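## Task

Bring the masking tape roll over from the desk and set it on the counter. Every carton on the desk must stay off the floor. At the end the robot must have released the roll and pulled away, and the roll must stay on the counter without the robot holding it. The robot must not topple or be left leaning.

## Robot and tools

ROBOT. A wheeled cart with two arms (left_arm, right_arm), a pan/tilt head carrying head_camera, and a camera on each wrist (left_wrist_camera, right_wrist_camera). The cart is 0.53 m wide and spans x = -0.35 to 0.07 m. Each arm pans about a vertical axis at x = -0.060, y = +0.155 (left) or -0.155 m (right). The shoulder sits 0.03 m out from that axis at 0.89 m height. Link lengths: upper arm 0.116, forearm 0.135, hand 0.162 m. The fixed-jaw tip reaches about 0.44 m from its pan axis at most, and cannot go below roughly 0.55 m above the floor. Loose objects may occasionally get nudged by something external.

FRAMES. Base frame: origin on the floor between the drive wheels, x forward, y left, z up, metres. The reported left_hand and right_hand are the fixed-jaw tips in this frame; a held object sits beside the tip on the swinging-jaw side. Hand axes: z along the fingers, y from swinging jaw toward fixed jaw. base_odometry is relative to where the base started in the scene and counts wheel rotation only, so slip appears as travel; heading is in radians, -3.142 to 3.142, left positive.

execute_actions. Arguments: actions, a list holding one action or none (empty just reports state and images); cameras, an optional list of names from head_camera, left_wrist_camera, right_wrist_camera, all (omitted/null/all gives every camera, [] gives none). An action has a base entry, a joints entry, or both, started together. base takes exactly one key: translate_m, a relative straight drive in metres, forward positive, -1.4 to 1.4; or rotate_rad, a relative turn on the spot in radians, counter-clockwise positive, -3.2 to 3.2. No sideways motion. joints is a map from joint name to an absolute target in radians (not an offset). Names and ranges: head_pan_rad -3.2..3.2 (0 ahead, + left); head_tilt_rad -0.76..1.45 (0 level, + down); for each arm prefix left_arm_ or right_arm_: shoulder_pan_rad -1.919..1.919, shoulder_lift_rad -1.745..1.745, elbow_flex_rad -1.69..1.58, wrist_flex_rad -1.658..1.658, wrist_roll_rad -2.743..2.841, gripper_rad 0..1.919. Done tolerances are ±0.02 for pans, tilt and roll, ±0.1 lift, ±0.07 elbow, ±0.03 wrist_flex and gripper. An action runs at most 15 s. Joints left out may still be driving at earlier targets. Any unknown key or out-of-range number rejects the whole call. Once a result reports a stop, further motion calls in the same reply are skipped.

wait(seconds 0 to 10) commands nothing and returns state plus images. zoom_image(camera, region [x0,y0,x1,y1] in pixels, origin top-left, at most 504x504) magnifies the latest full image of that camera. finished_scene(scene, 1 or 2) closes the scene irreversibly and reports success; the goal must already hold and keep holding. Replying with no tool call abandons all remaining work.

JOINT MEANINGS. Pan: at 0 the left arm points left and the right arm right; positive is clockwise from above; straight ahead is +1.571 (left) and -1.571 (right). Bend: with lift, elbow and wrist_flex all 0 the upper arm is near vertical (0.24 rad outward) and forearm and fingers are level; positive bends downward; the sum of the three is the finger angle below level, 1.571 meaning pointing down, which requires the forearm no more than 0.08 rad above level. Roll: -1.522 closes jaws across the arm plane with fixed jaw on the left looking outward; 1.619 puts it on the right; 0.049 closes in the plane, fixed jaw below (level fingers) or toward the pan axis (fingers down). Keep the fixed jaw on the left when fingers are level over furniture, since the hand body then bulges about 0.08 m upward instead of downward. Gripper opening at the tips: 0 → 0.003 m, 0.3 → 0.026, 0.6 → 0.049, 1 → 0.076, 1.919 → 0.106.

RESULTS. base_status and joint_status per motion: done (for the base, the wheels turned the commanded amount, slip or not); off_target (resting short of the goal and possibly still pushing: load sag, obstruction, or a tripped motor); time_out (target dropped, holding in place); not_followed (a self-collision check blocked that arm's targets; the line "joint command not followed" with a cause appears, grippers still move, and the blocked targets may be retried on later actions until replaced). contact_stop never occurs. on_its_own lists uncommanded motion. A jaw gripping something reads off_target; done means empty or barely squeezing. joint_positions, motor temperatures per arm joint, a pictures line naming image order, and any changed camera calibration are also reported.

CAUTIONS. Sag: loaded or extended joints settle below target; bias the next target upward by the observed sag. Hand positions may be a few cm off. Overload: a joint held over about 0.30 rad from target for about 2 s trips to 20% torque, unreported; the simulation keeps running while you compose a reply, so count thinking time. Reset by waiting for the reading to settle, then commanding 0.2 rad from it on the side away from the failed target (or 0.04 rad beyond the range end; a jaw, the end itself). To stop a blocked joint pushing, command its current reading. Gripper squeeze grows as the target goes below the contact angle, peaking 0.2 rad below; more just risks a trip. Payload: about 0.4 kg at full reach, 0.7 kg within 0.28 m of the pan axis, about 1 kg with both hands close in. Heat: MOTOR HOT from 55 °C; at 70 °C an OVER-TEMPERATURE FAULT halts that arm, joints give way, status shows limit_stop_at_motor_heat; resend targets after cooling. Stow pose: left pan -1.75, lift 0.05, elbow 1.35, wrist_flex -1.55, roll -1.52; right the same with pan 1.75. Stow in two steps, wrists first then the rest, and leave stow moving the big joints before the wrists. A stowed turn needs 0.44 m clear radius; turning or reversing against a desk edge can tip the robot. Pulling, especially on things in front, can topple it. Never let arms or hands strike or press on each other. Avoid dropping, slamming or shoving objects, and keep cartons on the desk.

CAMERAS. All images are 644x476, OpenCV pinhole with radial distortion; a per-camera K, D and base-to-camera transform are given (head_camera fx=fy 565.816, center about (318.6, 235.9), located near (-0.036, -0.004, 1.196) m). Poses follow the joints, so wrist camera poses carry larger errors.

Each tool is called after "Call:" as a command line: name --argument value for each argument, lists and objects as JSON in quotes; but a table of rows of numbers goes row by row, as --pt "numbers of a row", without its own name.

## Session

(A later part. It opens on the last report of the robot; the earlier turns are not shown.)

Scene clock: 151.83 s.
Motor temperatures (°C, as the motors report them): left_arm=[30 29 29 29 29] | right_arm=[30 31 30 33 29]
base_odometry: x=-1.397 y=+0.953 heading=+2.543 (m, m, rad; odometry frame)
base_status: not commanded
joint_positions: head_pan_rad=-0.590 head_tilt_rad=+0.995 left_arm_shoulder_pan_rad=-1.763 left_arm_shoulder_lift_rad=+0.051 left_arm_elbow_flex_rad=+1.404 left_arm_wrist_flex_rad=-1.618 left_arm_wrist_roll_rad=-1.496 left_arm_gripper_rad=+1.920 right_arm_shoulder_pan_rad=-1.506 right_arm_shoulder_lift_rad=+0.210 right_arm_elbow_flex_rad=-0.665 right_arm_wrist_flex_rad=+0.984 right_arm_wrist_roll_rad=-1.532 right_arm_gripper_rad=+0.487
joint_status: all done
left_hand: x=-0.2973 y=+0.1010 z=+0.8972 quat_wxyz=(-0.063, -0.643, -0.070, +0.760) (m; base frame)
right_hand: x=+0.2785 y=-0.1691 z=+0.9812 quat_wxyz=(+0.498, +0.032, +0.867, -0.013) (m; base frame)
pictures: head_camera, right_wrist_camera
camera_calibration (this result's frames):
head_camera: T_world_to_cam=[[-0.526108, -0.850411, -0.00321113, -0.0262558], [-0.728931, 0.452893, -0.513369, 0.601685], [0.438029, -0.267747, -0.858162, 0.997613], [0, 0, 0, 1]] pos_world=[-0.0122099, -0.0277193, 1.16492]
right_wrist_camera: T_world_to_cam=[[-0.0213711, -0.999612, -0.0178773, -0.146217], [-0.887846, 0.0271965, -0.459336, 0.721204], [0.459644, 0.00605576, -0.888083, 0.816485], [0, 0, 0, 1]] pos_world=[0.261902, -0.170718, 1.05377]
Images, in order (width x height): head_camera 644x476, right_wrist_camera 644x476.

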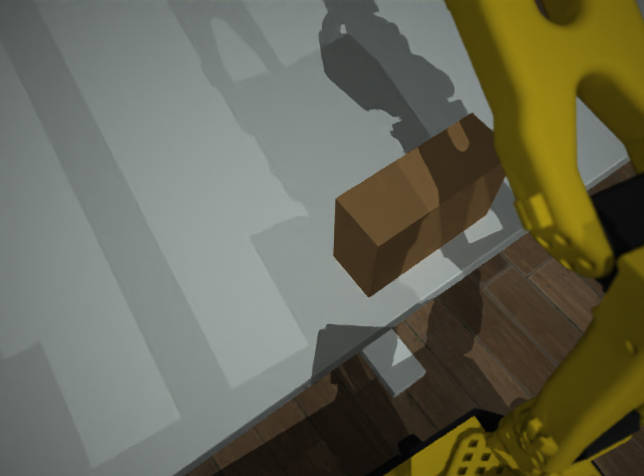

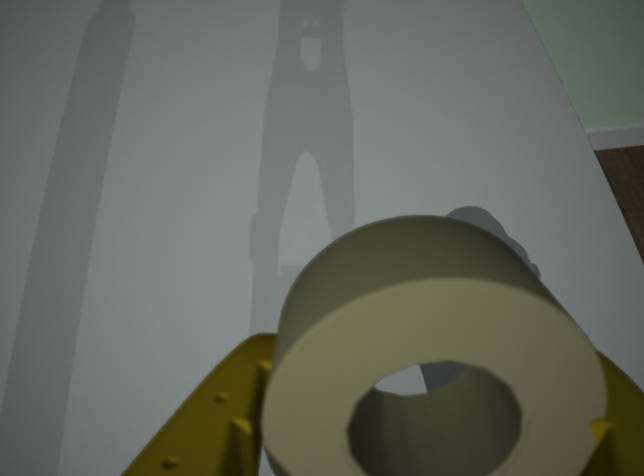

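Call:
execute_actions --actions '[{"base":{"translate_m":-1.4},"joints":{"head_pan_rad":0,"head_tilt_rad":0.5}}]' --cameras '[]'

Call:
execute_actions --actions '[{"base":{"rotate_rad":-3.14}}]' --cameras '["head_camera"]'

Call:
execute_actions --actions '[{"base":{"translate_m":1.3}}]' --cameras '["head_camera","right_wrist_camera"]'

Scene clock: 165.93 s.
Motor temperatures (°C, as the motors report them): left_arm=[30 29 29 29 29] | right_arm=[30 31 30 33 29]
base_odometry: x=-0.242 y=+0.161 heading=+2.537 (m, m, rad; odometry frame)
base_status: done
joint_positions: head_pan_rad=-0.010 head_tilt_rad=+0.514 left_arm_shoulder_pan_rad=-1.763 left_arm_shoulder_lift_rad=+0.051 left_arm_elbow_flex_rad=+1.404 left_arm_wrist_flex_rad=-1.618 left_arm_wrist_roll_rad=-1.496 left_arm_gripper_rad=+1.920 right_arm_shoulder_pan_rad=-1.506 right_arm_shoulder_lift_rad=+0.208 right_arm_elbow_flex_rad=-0.665 right_arm_wrist_flex_rad=+0.984 right_arm_wrist_roll_rad=-1.532 right_arm_gripper_rad=+0.487
joint_status: all done
left_hand: x=-0.2973 y=+0.1010 z=+0.8972 quat_wxyz=(-0.063, -0.643, -0.070, +0.760) (m; base frame)
right_hand: x=+0.2783 y=-0.1691 z=+0.9817 quat_wxyz=(+0.498, +0.032, +0.866, -0.014) (m; base frame)
pictures: none
No camera images: the call's "cameras" was empty. Leave "cameras" out to get every camera's image.

Scene clock: 170.53 s.
Motor temperatures (°C, as the motors report them): left_arm=[30 29 29 29 29] | right_arm=[30 31 30 33 29]
base_odometry: x=-0.242 y=+0.160 heading=-0.601 (m, m, rad; odometry frame)
base_status: done
joint_positions: head_pan_rad=-0.010 head_tilt_rad=+0.514 left_arm_shoulder_pan_rad=-1.763 left_arm_shoulder_lift_rad=+0.051 left_arm_elbow_flex_rad=+1.404 left_arm_wrist_flex_rad=-1.618 left_arm_wrist_roll_rad=-1.496 left_arm_gripper_rad=+1.920 right_arm_shoulder_pan_rad=-1.506 right_arm_shoulder_lift_rad=+0.208 right_arm_elbow_flex_rad=-0.665 right_arm_wrist_flex_rad=+0.984 right_arm_wrist_roll_rad=-1.532 right_arm_gripper_rad=+0.487
joint_status: not commanded
left_hand: x=-0.2973 y=+0.1010 z=+0.8972 quat_wxyz=(-0.063, -0.643, -0.070, +0.760) (m; base frame)
right_hand: x=+0.2783 y=-0.1691 z=+0.9817 quat_wxyz=(+0.498, +0.032, +0.866, -0.014) (m; base frame)
pictures: head_camera
camera_calibration (this result's frames):
head_camera: T_world_to_cam=[[0.0236568, -0.999623, 0.0139116, -0.0201251], [-0.522667, -0.0242291, -0.852193, 1.00137], [0.852209, 0.0128891, -0.523043, 0.631357], [0, 0, 0, 1]] pos_world=[-0.0141915, -0.00399292, 1.18386]
Images, in order (width x height): head_camera 644x476.

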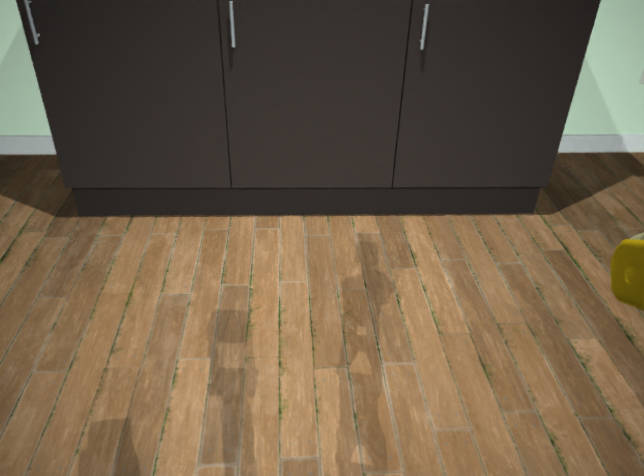

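Scene clock: 177.87 s.
Motor temperatures (°C, as the motors report them): left_arm=[30 29 29 29 29] | right_arm=[30 31 30 33 29]
base_odometry: x=+0.828 y=-0.579 heading=-0.602 (m, m, rad; odometry frame)
base_status: done
joint_positions: head_pan_rad=-0.010 head_tilt_rad=+0.514 left_arm_shoulder_pan_rad=-1.763 left_arm_shoulder_lift_rad=+0.051 left_arm_elbow_flex_rad=+1.404 left_arm_wrist_flex_rad=-1.618 left_arm_wrist_roll_rad=-1.496 left_arm_gripper_rad=+1.920 right_arm_shoulder_pan_rad=-1.506 right_arm_shoulder_lift_rad=+0.208 right_arm_elbow_flex_rad=-0.665 right_arm_wrist_flex_rad=+0.984 right_arm_wrist_roll_rad=-1.532 right_arm_gripper_rad=+0.487
joint_status: not commanded
left_hand: x=-0.2973 y=+0.1010 z=+0.8972 quat_wxyz=(-0.063, -0.643, -0.070, +0.760) (m; base frame)
right_hand: x=+0.2783 y=-0.1691 z=+0.9817 quat_wxyz=(+0.498, +0.032, +0.866, -0.014) (m; base frame)
pictures: head_camera, right_wrist_camera
camera_calibration (this result's frames):
head_camera: T_world_to_cam=[[0.0236561, -0.999623, 0.0139136, -0.0201275], [-0.522615, -0.0242297, -0.852224, 1.0014], [0.85224, 0.0128888, -0.522992, 0.6313], [0, 0, 0, 1]] pos_world=[-0.0141935, -0.0039929, 1.18387]
right_wrist_camera: T_world_to_cam=[[-0.0213438, -0.999614, -0.0178113, -0.146275], [-0.887142, 0.0271511, -0.460697, 0.722435], [0.461002, 0.00596814, -0.887379, 0.815882], [0, 0, 0, 1]] pos_world=[0.261657, -0.170703, 1.05421]
Images, in order (width x height): head_camera 644x476, right_wrist_camera 644x476.

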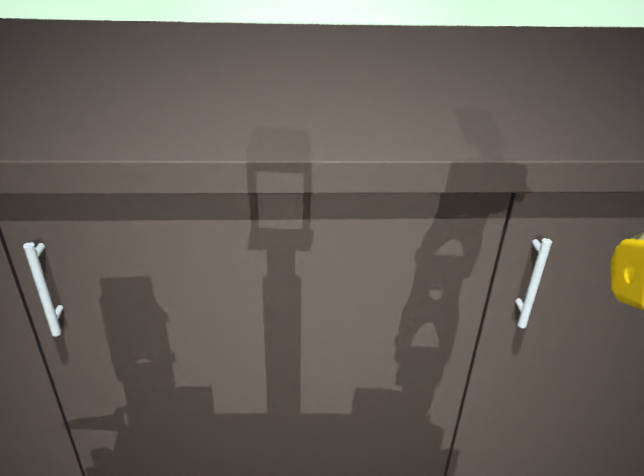

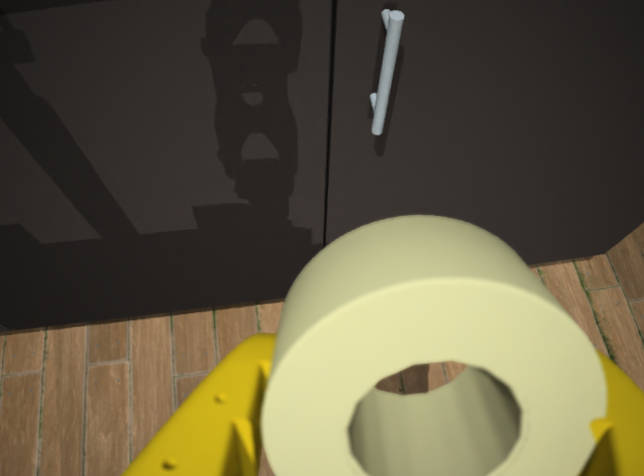

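Call:
execute_actions --actions '[{"base":{"translate_m":0.35},"joints":{"head_tilt_rad":0.8}}]' --cameras '["head_camera","right_wrist_camera"]'

Scene clock: 184.10 s.
Motor temperatures (°C, as the motors report them): left_arm=[30 29 29 29 29] | right_arm=[30 31 30 33 29]
base_odometry: x=+1.117 y=-0.777 heading=-0.601 (m, m, rad; odometry frame)
base_status: done
joint_positions: head_pan_rad=-0.010 head_tilt_rad=+0.795 left_arm_shoulder_pan_rad=-1.763 left_arm_shoulder_lift_rad=+0.051 left_arm_elbow_flex_rad=+1.404 left_arm_wrist_flex_rad=-1.618 left_arm_wrist_roll_rad=-1.496 left_arm_gripper_rad=+1.920 right_arm_shoulder_pan_rad=-1.506 right_arm_shoulder_lift_rad=+0.208 right_arm_elbow_flex_rad=-0.665 right_arm_wrist_flex_rad=+0.984 right_arm_wrist_roll_rad=-1.532 right_arm_gripper_rad=+0.487
joint_status: all done
left_hand: x=-0.2973 y=+0.1010 z=+0.8972 quat_wxyz=(-0.063, -0.643, -0.070, +0.760) (m; base frame)
right_hand: x=+0.2783 y=-0.1691 z=+0.9817 quat_wxyz=(+0.498, +0.032, +0.866, -0.014) (m; base frame)
pictures: head_camera, right_wrist_camera
camera_calibration (this result's frames):
head_camera: T_world_to_cam=[[0.0261993, -0.999649, 0.00405218, -0.00865744], [-0.738637, -0.0220896, -0.673742, 0.785818], [0.673594, 0.0146585, -0.738956, 0.871478], [0, 0, 0, 1]] pos_world=[-0.00636182, -0.00407048, 1.17346]
right_wrist_camera: T_world_to_cam=[[-0.0213438, -0.999614, -0.0178113, -0.146275], [-0.887142, 0.0271511, -0.460697, 0.722435], [0.461002, 0.00596814, -0.887379, 0.815882], [0, 0, 0, 1]] pos_world=[0.261657, -0.170703, 1.05421]
Images, in order (width x height): head_camera 644x476, right_wrist_camera 644x476.

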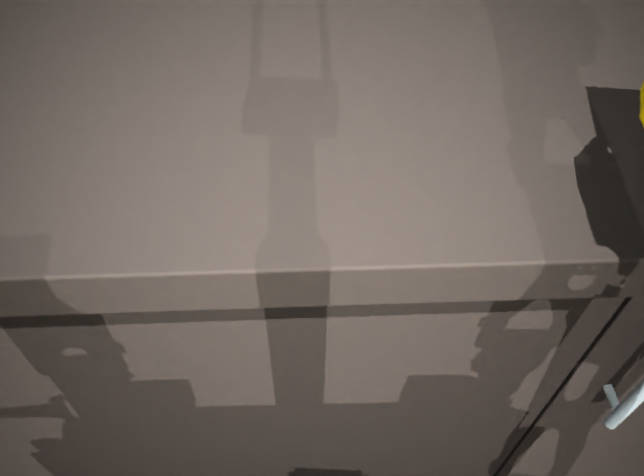

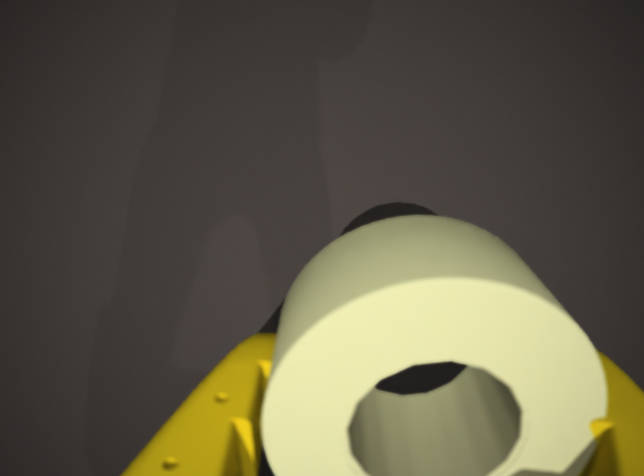

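Call:
execute_actions --actions '[{"base":{"translate_m":0.08},"joints":{"head_pan_rad":-0.6,"right_arm_shoulder_lift_rad":0.03,"right_arm_elbow_flex_rad":-0.6}}]' --cameras '[]'

Call:
execute_actions --actions '[{"joints":{"right_arm_wrist_flex_rad":1.45}}]' --cameras '["head_camera","right_wrist_camera"]'

Scene clock: 195.60 s.
Motor temperatures (°C, as the motors report them): left_arm=[30 29 29 29 29] | right_arm=[30 31 30 33 29]
base_odometry: x=+1.183 y=-0.822 heading=-0.601 (m, m, rad; odometry frame)
base_status: done
joint_positions: head_pan_rad=-0.590 head_tilt_rad=+0.795 left_arm_shoulder_pan_rad=-1.763 left_arm_shoulder_lift_rad=+0.051 left_arm_elbow_flex_rad=+1.404 left_arm_wrist_flex_rad=-1.618 left_arm_wrist_roll_rad=-1.496 left_arm_gripper_rad=+1.920 right_arm_shoulder_pan_rad=-1.506 right_arm_shoulder_lift_rad=+0.075 right_arm_elbow_flex_rad=-0.598 right_arm_wrist_flex_rad=+0.984 right_arm_wrist_roll_rad=-1.532 right_arm_gripper_rad=+0.487
joint_status: all done
left_hand: x=-0.2973 y=+0.1010 z=+0.8972 quat_wxyz=(-0.063, -0.643, -0.070, +0.760) (m; base frame)
right_hand: x=+0.2646 y=-0.1682 z=+1.0045 quat_wxyz=(+0.527, +0.032, +0.849, -0.014) (m; base frame)
pictures: none
No camera images: the call's "cameras" was empty. Leave "cameras" out to get every camera's image.

Scene clock: 196.70 s.
Motor temperatures (°C, as the motors report them): left_arm=[30 29 29 29 29] | right_arm=[30 31 30 33 29]
base_odometry: x=+1.183 y=-0.822 heading=-0.601 (m, m, rad; odometry frame)
base_status: not commanded
joint_positions: head_pan_rad=-0.590 head_tilt_rad=+0.795 left_arm_shoulder_pan_rad=-1.763 left_arm_shoulder_lift_rad=+0.051 left_arm_elbow_flex_rad=+1.404 left_arm_wrist_flex_rad=-1.618 left_arm_wrist_roll_rad=-1.496 left_arm_gripper_rad=+1.920 right_arm_shoulder_pan_rad=-1.506 right_arm_shoulder_lift_rad=+0.073 right_arm_elbow_flex_rad=-0.598 right_arm_wrist_flex_rad=+1.445 right_arm_wrist_roll_rad=-1.532 right_arm_gripper_rad=+0.487
joint_status: all done
left_hand: x=-0.2973 y=+0.1010 z=+0.8972 quat_wxyz=(-0.063, -0.643, -0.070, +0.760) (m; base frame)
right_hand: x=+0.2177 y=-0.1652 z=+0.9484 quat_wxyz=(+0.319, +0.035, +0.947, -0.009) (m; base frame)
pictures: head_camera, right_wrist_camera
camera_calibration (this result's frames):
head_camera: T_world_to_cam=[[-0.526011, -0.850468, 0.00405087, -0.0346098], [-0.629925, 0.386397, -0.673715, 0.790896], [0.571408, -0.356933, -0.73898, 0.866703], [0, 0, 0, 1]] pos_world=[-0.0152406, -0.0256795, 1.17346]
right_wrist_camera: T_world_to_cam=[[-0.0314638, -0.998961, -0.0329676, -0.12757], [-0.995826, 0.0341584, -0.0846411, 0.321328], [0.0856793, 0.0301669, -0.995866, 1.00282], [0, 0, 0, 1]] pos_world=[0.230052, -0.168665, 1.02166]
Images, in order (width x height): head_camera 644x476, right_wrist_camera 644x476.

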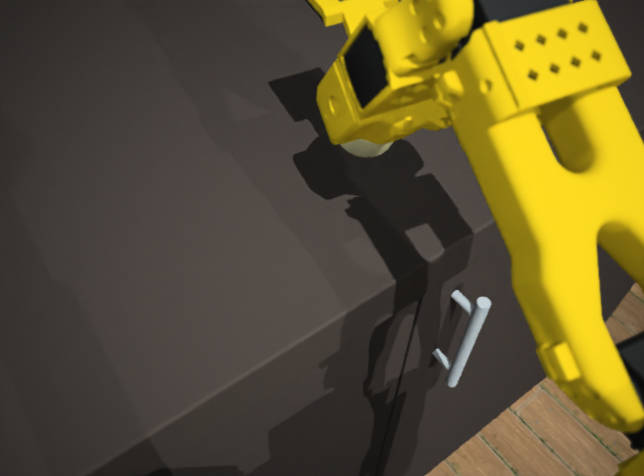

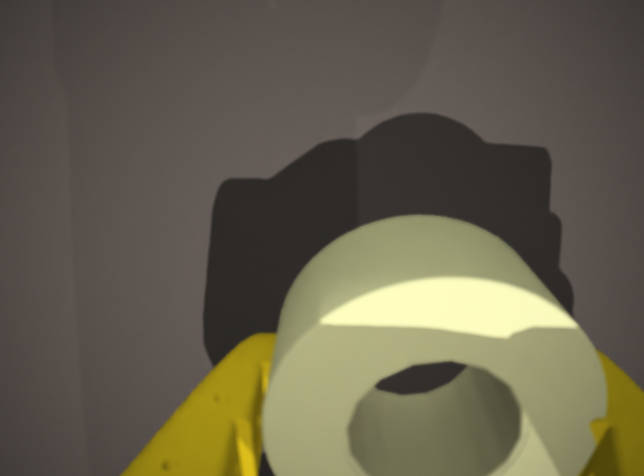

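Call:
execute_actions --actions '[{"base":{"translate_m":0.025},"joints":{"right_arm_wrist_flex_rad":1.63}}]' --cameras '["head_camera","right_wrist_camera"]'

Scene clock: 201.10 s.
Motor temperatures (°C, as the motors report them): left_arm=[30 29 29 29 29] | right_arm=[30 31 30 33 29]
base_odometry: x=+1.204 y=-0.837 heading=-0.601 (m, m, rad; odometry frame)
base_status: done
joint_positions: head_pan_rad=-0.590 head_tilt_rad=+0.795 left_arm_shoulder_pan_rad=-1.763 left_arm_shoulder_lift_rad=+0.051 left_arm_elbow_flex_rad=+1.404 left_arm_wrist_flex_rad=-1.618 left_arm_wrist_roll_rad=-1.496 left_arm_gripper_rad=+1.920 right_arm_shoulder_pan_rad=-1.506 right_arm_shoulder_lift_rad=+0.070 right_arm_elbow_flex_rad=-0.598 right_arm_wrist_flex_rad=+1.626 right_arm_wrist_roll_rad=-1.532 right_arm_gripper_rad=+0.487
joint_status: all done
left_hand: x=-0.2973 y=+0.1010 z=+0.8972 quat_wxyz=(-0.063, -0.643, -0.070, +0.760) (m; base frame)
right_hand: x=+0.1930 y=-0.1636 z=+0.9337 quat_wxyz=(+0.234, +0.036, +0.972, -0.006) (m; base frame)
pictures: head_camera, right_wrist_camera
camera_calibration (this result's frames):
head_camera: T_world_to_cam=[[-0.526182, -0.850362, 0.00405024, -0.0346171], [-0.629857, 0.38653, -0.673702, 0.790885], [0.571325, -0.357041, -0.738992, 0.866713], [0, 0, 0, 1]] pos_world=[-0.0152454, -0.0256861, 1.17345]
right_wrist_camera: T_world_to_cam=[[-0.0378052, -0.998552, -0.0382661, -0.121003], [-0.995083, 0.0341105, 0.0929846, 0.129458], [-0.0915447, 0.0415933, -0.994932, 1.02545], [0, 0, 0, 1]] pos_world=[0.218121, -0.167896, 1.00359]
Images, in order (width x height): head_camera 644x476, right_wrist_camera 644x476.

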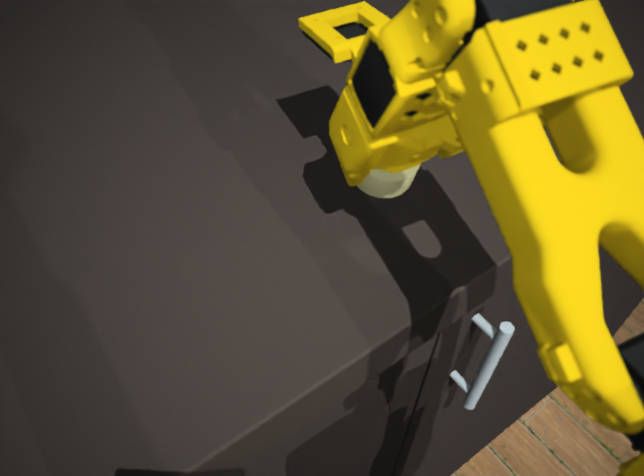

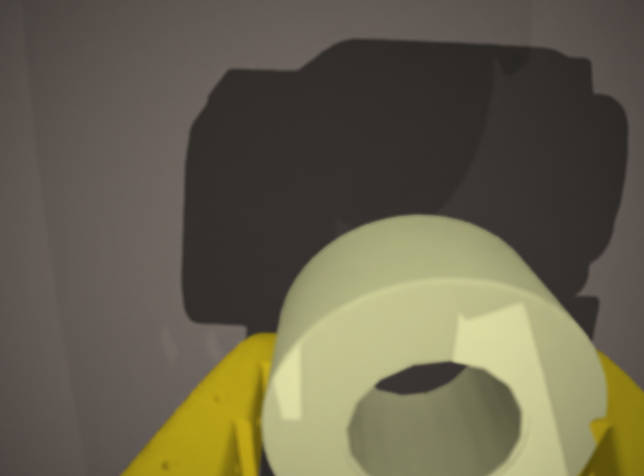

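Call:
execute_actions --actions '[{"joints":{"right_arm_shoulder_lift_rad":0.12}}]' --cameras '["head_camera","right_wrist_camera"]'

Scene clock: 205.43 s.
Motor temperatures (°C, as the motors report them): left_arm=[30 29 29 29 29] | right_arm=[30 31 30 33 29]
base_odometry: x=+1.204 y=-0.837 heading=-0.601 (m, m, rad; odometry frame)
base_status: not commanded
joint_positions: head_pan_rad=-0.590 head_tilt_rad=+0.795 left_arm_shoulder_pan_rad=-1.763 left_arm_shoulder_lift_rad=+0.051 left_arm_elbow_flex_rad=+1.404 left_arm_wrist_flex_rad=-1.618 left_arm_wrist_roll_rad=-1.496 left_arm_gripper_rad=+1.920 right_arm_shoulder_pan_rad=-1.506 right_arm_shoulder_lift_rad=+0.133 right_arm_elbow_flex_rad=-0.598 right_arm_wrist_flex_rad=+1.626 right_arm_wrist_roll_rad=-1.532 right_arm_gripper_rad=+0.487
joint_status: all done
left_hand: x=-0.2973 y=+0.1010 z=+0.8972 quat_wxyz=(-0.063, -0.643, -0.070, +0.760) (m; base frame)
right_hand: x=+0.1950 y=-0.1637 z=+0.9196 quat_wxyz=(+0.203, +0.037, +0.978, -0.006) (m; base frame)
pictures: head_camera, right_wrist_camera
camera_calibration (this result's frames):
head_camera: T_world_to_cam=[[-0.526182, -0.850362, 0.00405024, -0.0346171], [-0.629857, 0.38653, -0.673702, 0.790885], [0.571325, -0.357041, -0.738992, 0.866713], [0, 0, 0, 1]] pos_world=[-0.0152454, -0.0256861, 1.17345]
right_wrist_camera: T_world_to_cam=[[-0.0402576, -0.998394, -0.0398574, -0.119628], [-0.987287, 0.0336079, 0.155352, 0.0738539], [-0.153763, 0.0456048, -0.987055, 1.01719], [0, 0, 0, 1]] pos_world=[0.224506, -0.168307, 0.987785]
Images, in order (width x height): head_camera 644x476, right_wrist_camera 644x476.

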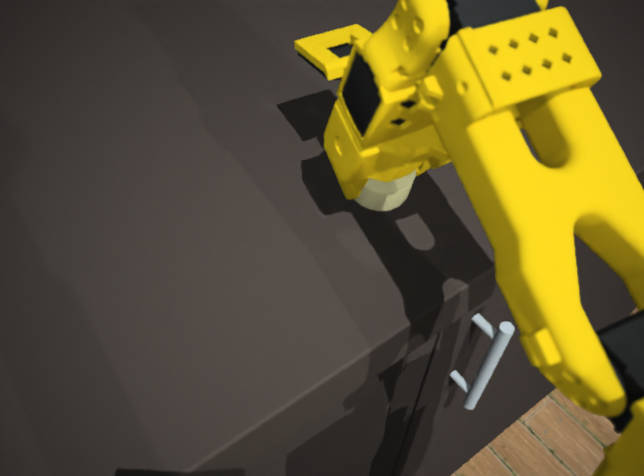

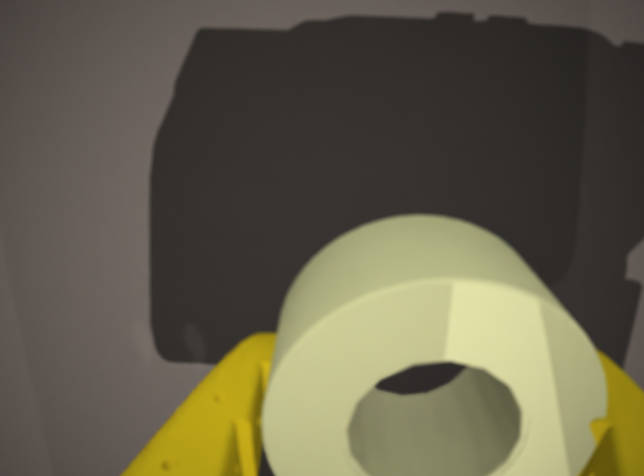

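Call:
execute_actions --actions '[{"joints":{"right_arm_shoulder_lift_rad":0.16}}]' --cameras '["right_wrist_camera"]'

Scene clock: 210.13 s.
Motor temperatures (°C, as the motors report them): left_arm=[30 29 29 29 29] | right_arm=[30 31 30 33 29]
base_odometry: x=+1.204 y=-0.837 heading=-0.601 (m, m, rad; odometry frame)
base_status: not commanded
joint_positions: head_pan_rad=-0.590 head_tilt_rad=+0.795 left_arm_shoulder_pan_rad=-1.763 left_arm_shoulder_lift_rad=+0.051 left_arm_elbow_flex_rad=+1.404 left_arm_wrist_flex_rad=-1.618 left_arm_wrist_roll_rad=-1.496 left_arm_gripper_rad=+1.920 right_arm_shoulder_pan_rad=-1.506 right_arm_shoulder_lift_rad=+0.144 right_arm_elbow_flex_rad=-0.599 right_arm_wrist_flex_rad=+1.626 right_arm_wrist_roll_rad=-1.531 right_arm_gripper_rad=+0.487
joint_status: all done
left_hand: x=-0.2973 y=+0.1010 z=+0.8972 quat_wxyz=(-0.063, -0.643, -0.070, +0.760) (m; base frame)
right_hand: x=+0.1954 y=-0.1637 z=+0.9175 quat_wxyz=(+0.198, +0.036, +0.979, -0.006) (m; base frame)
pictures: right_wrist_camera
camera_calibration (this result's frames):
right_wrist_camera: T_world_to_cam=[[-0.0392154, -0.998451, -0.0394808, -0.120282], [-0.985859, 0.0322182, 0.164451, 0.0657063], [-0.162925, 0.0453715, -0.985595, 1.01555], [0, 0, 0, 1]] pos_world=[0.225519, -0.168289, 0.985369]
Images, in order (width x height): right_wrist_camera 644x476.

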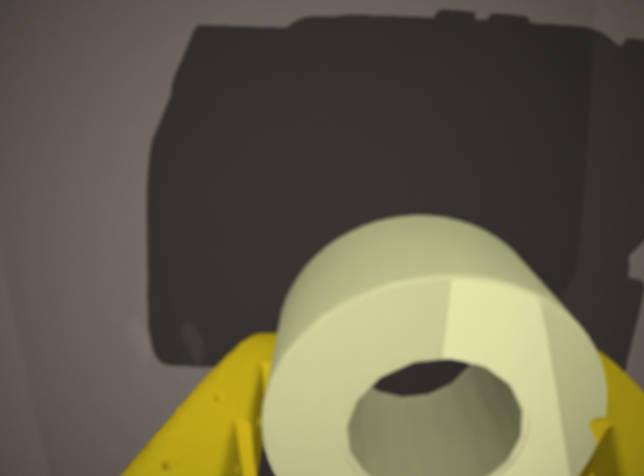

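Contact. Release and withdraw.

Call:
execute_actions --actions '[{"joints":{"right_arm_shoulder_lift_rad":0.13,"right_arm_gripper_rad":0.9}}]' --cameras '["right_wrist_camera"]'

Call:
execute_actions --actions '[{"joints":{"right_arm_shoulder_lift_rad":-0.2}}]' --cameras '["head_camera"]'

Call:
execute_actions --actions '[{"base":{"translate_m":-0.4},"joints":{"head_pan_rad":-0.3,"head_tilt_rad":0.5}}]' --cameras '["head_camera"]'

Scene clock: 216.70 s.
Motor temperatures (°C, as the motors report them): left_arm=[30 29 29 29 29] | right_arm=[30 32 30 33 29]
base_odometry: x=+1.204 y=-0.837 heading=-0.601 (m, m, rad; odometry frame)
base_status: not commanded
joint_positions: head_pan_rad=-0.590 head_tilt_rad=+0.795 left_arm_shoulder_pan_rad=-1.763 left_arm_shoulder_lift_rad=+0.051 left_arm_elbow_flex_rad=+1.404 left_arm_wrist_flex_rad=-1.618 left_arm_wrist_roll_rad=-1.496 left_arm_gripper_rad=+1.920 right_arm_shoulder_pan_rad=-1.506 right_arm_shoulder_lift_rad=+0.141 right_arm_elbow_flex_rad=-0.599 right_arm_wrist_flex_rad=+1.626 right_arm_wrist_roll_rad=-1.531 right_arm_gripper_rad=+0.891
joint_status: all done
left_hand: x=-0.2973 y=+0.1010 z=+0.8972 quat_wxyz=(-0.063, -0.643, -0.070, +0.760) (m; base frame)
right_hand: x=+0.1953 y=-0.1637 z=+0.9182 quat_wxyz=(+0.200, +0.036, +0.979, -0.006) (m; base frame)
pictures: right_wrist_camera
camera_calibration (this result's frames):
right_wrist_camera: T_world_to_cam=[[-0.0390947, -0.998458, -0.0394036, -0.120348], [-0.986358, 0.0322503, 0.161426, 0.0684013], [-0.159906, 0.0451769, -0.986098, 1.01606], [0, 0, 0, 1]] pos_world=[0.225238, -0.168271, 0.986152]
Images, in order (width x height): right_wrist_camera 644x476.

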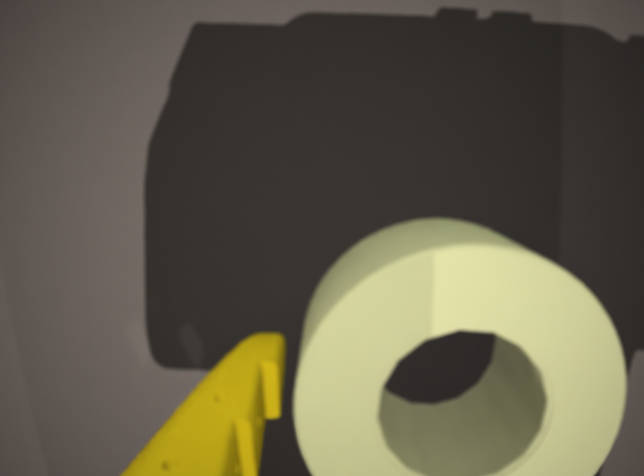

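Scene clock: 217.67 s.
Motor temperatures (°C, as the motors report them): left_arm=[30 29 29 29 29] | right_arm=[30 32 30 33 29]
base_odometry: x=+1.204 y=-0.837 heading=-0.601 (m, m, rad; odometry frame)
base_status: not commanded
joint_positions: head_pan_rad=-0.590 head_tilt_rad=+0.795 left_arm_shoulder_pan_rad=-1.763 left_arm_shoulder_lift_rad=+0.051 left_arm_elbow_flex_rad=+1.404 left_arm_wrist_flex_rad=-1.618 left_arm_wrist_roll_rad=-1.496 left_arm_gripper_rad=+1.920 right_arm_shoulder_pan_rad=-1.506 right_arm_shoulder_lift_rad=-0.169 right_arm_elbow_flex_rad=-0.598 right_arm_wrist_flex_rad=+1.626 right_arm_wrist_roll_rad=-1.531 right_arm_gripper_rad=+0.892
joint_status: all done
left_hand: x=-0.2973 y=+0.1010 z=+0.8972 quat_wxyz=(-0.063, -0.643, -0.070, +0.760) (m; base frame)
right_hand: x=+0.1773 y=-0.1626 z=+0.9853 quat_wxyz=(+0.348, +0.034, +0.937, -0.010) (m; base frame)
pictures: head_camera
camera_calibration (this result's frames):
head_camera: T_world_to_cam=[[-0.526182, -0.850362, 0.00405023, -0.0346171], [-0.629857, 0.38653, -0.673702, 0.790885], [0.571325, -0.357041, -0.738992, 0.866713], [0, 0, 0, 1]] pos_world=[-0.0152454, -0.0256861, 1.17345]
Images, in order (width x height): head_camera 644x476.

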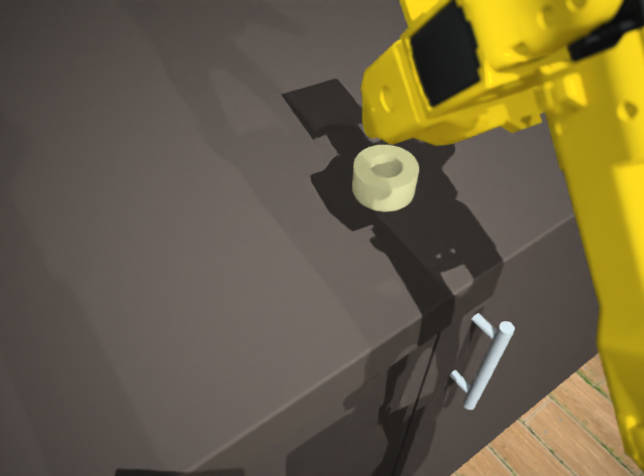

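Scene clock: 220.43 s.
Motor temperatures (°C, as the motors report them): left_arm=[30 29 29 29 29] | right_arm=[30 32 30 33 29]
base_odometry: x=+0.874 y=-0.611 heading=-0.600 (m, m, rad; odometry frame)
base_status: done
joint_positions: head_pan_rad=-0.310 head_tilt_rad=+0.514 left_arm_shoulder_pan_rad=-1.763 left_arm_shoulder_lift_rad=+0.051 left_arm_elbow_flex_rad=+1.404 left_arm_wrist_flex_rad=-1.618 left_arm_wrist_roll_rad=-1.496 left_arm_gripper_rad=+1.920 right_arm_shoulder_pan_rad=-1.506 right_arm_shoulder_lift_rad=-0.171 right_arm_elbow_flex_rad=-0.598 right_arm_wrist_flex_rad=+1.626 right_arm_wrist_roll_rad=-1.531 right_arm_gripper_rad=+0.892
joint_status: all done
left_hand: x=-0.2973 y=+0.1010 z=+0.8972 quat_wxyz=(-0.063, -0.643, -0.070, +0.760) (m; base frame)
right_hand: x=+0.1771 y=-0.1625 z=+0.9856 quat_wxyz=(+0.349, +0.034, +0.937, -0.010) (m; base frame)
pictures: head_camera
camera_calibration (this result's frames):
head_camera: T_world_to_cam=[[-0.272854, -0.961955, 0.0139111, -0.0340605], [-0.50649, 0.13134, -0.852184, 1.00212], [0.817936, -0.239568, -0.523057, 0.629762], [0, 0, 0, 1]] pos_world=[-0.016837, -0.0135118, 1.18386]
Images, in order (width x height): head_camera 644x476.

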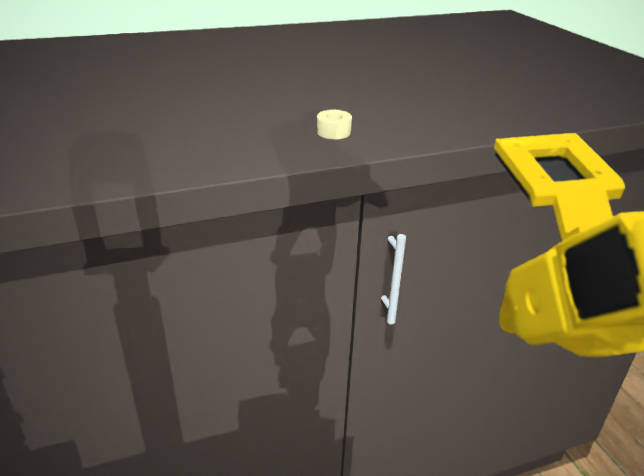

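Call:
finished_scene --scene 1

The scene is finished: the task was done.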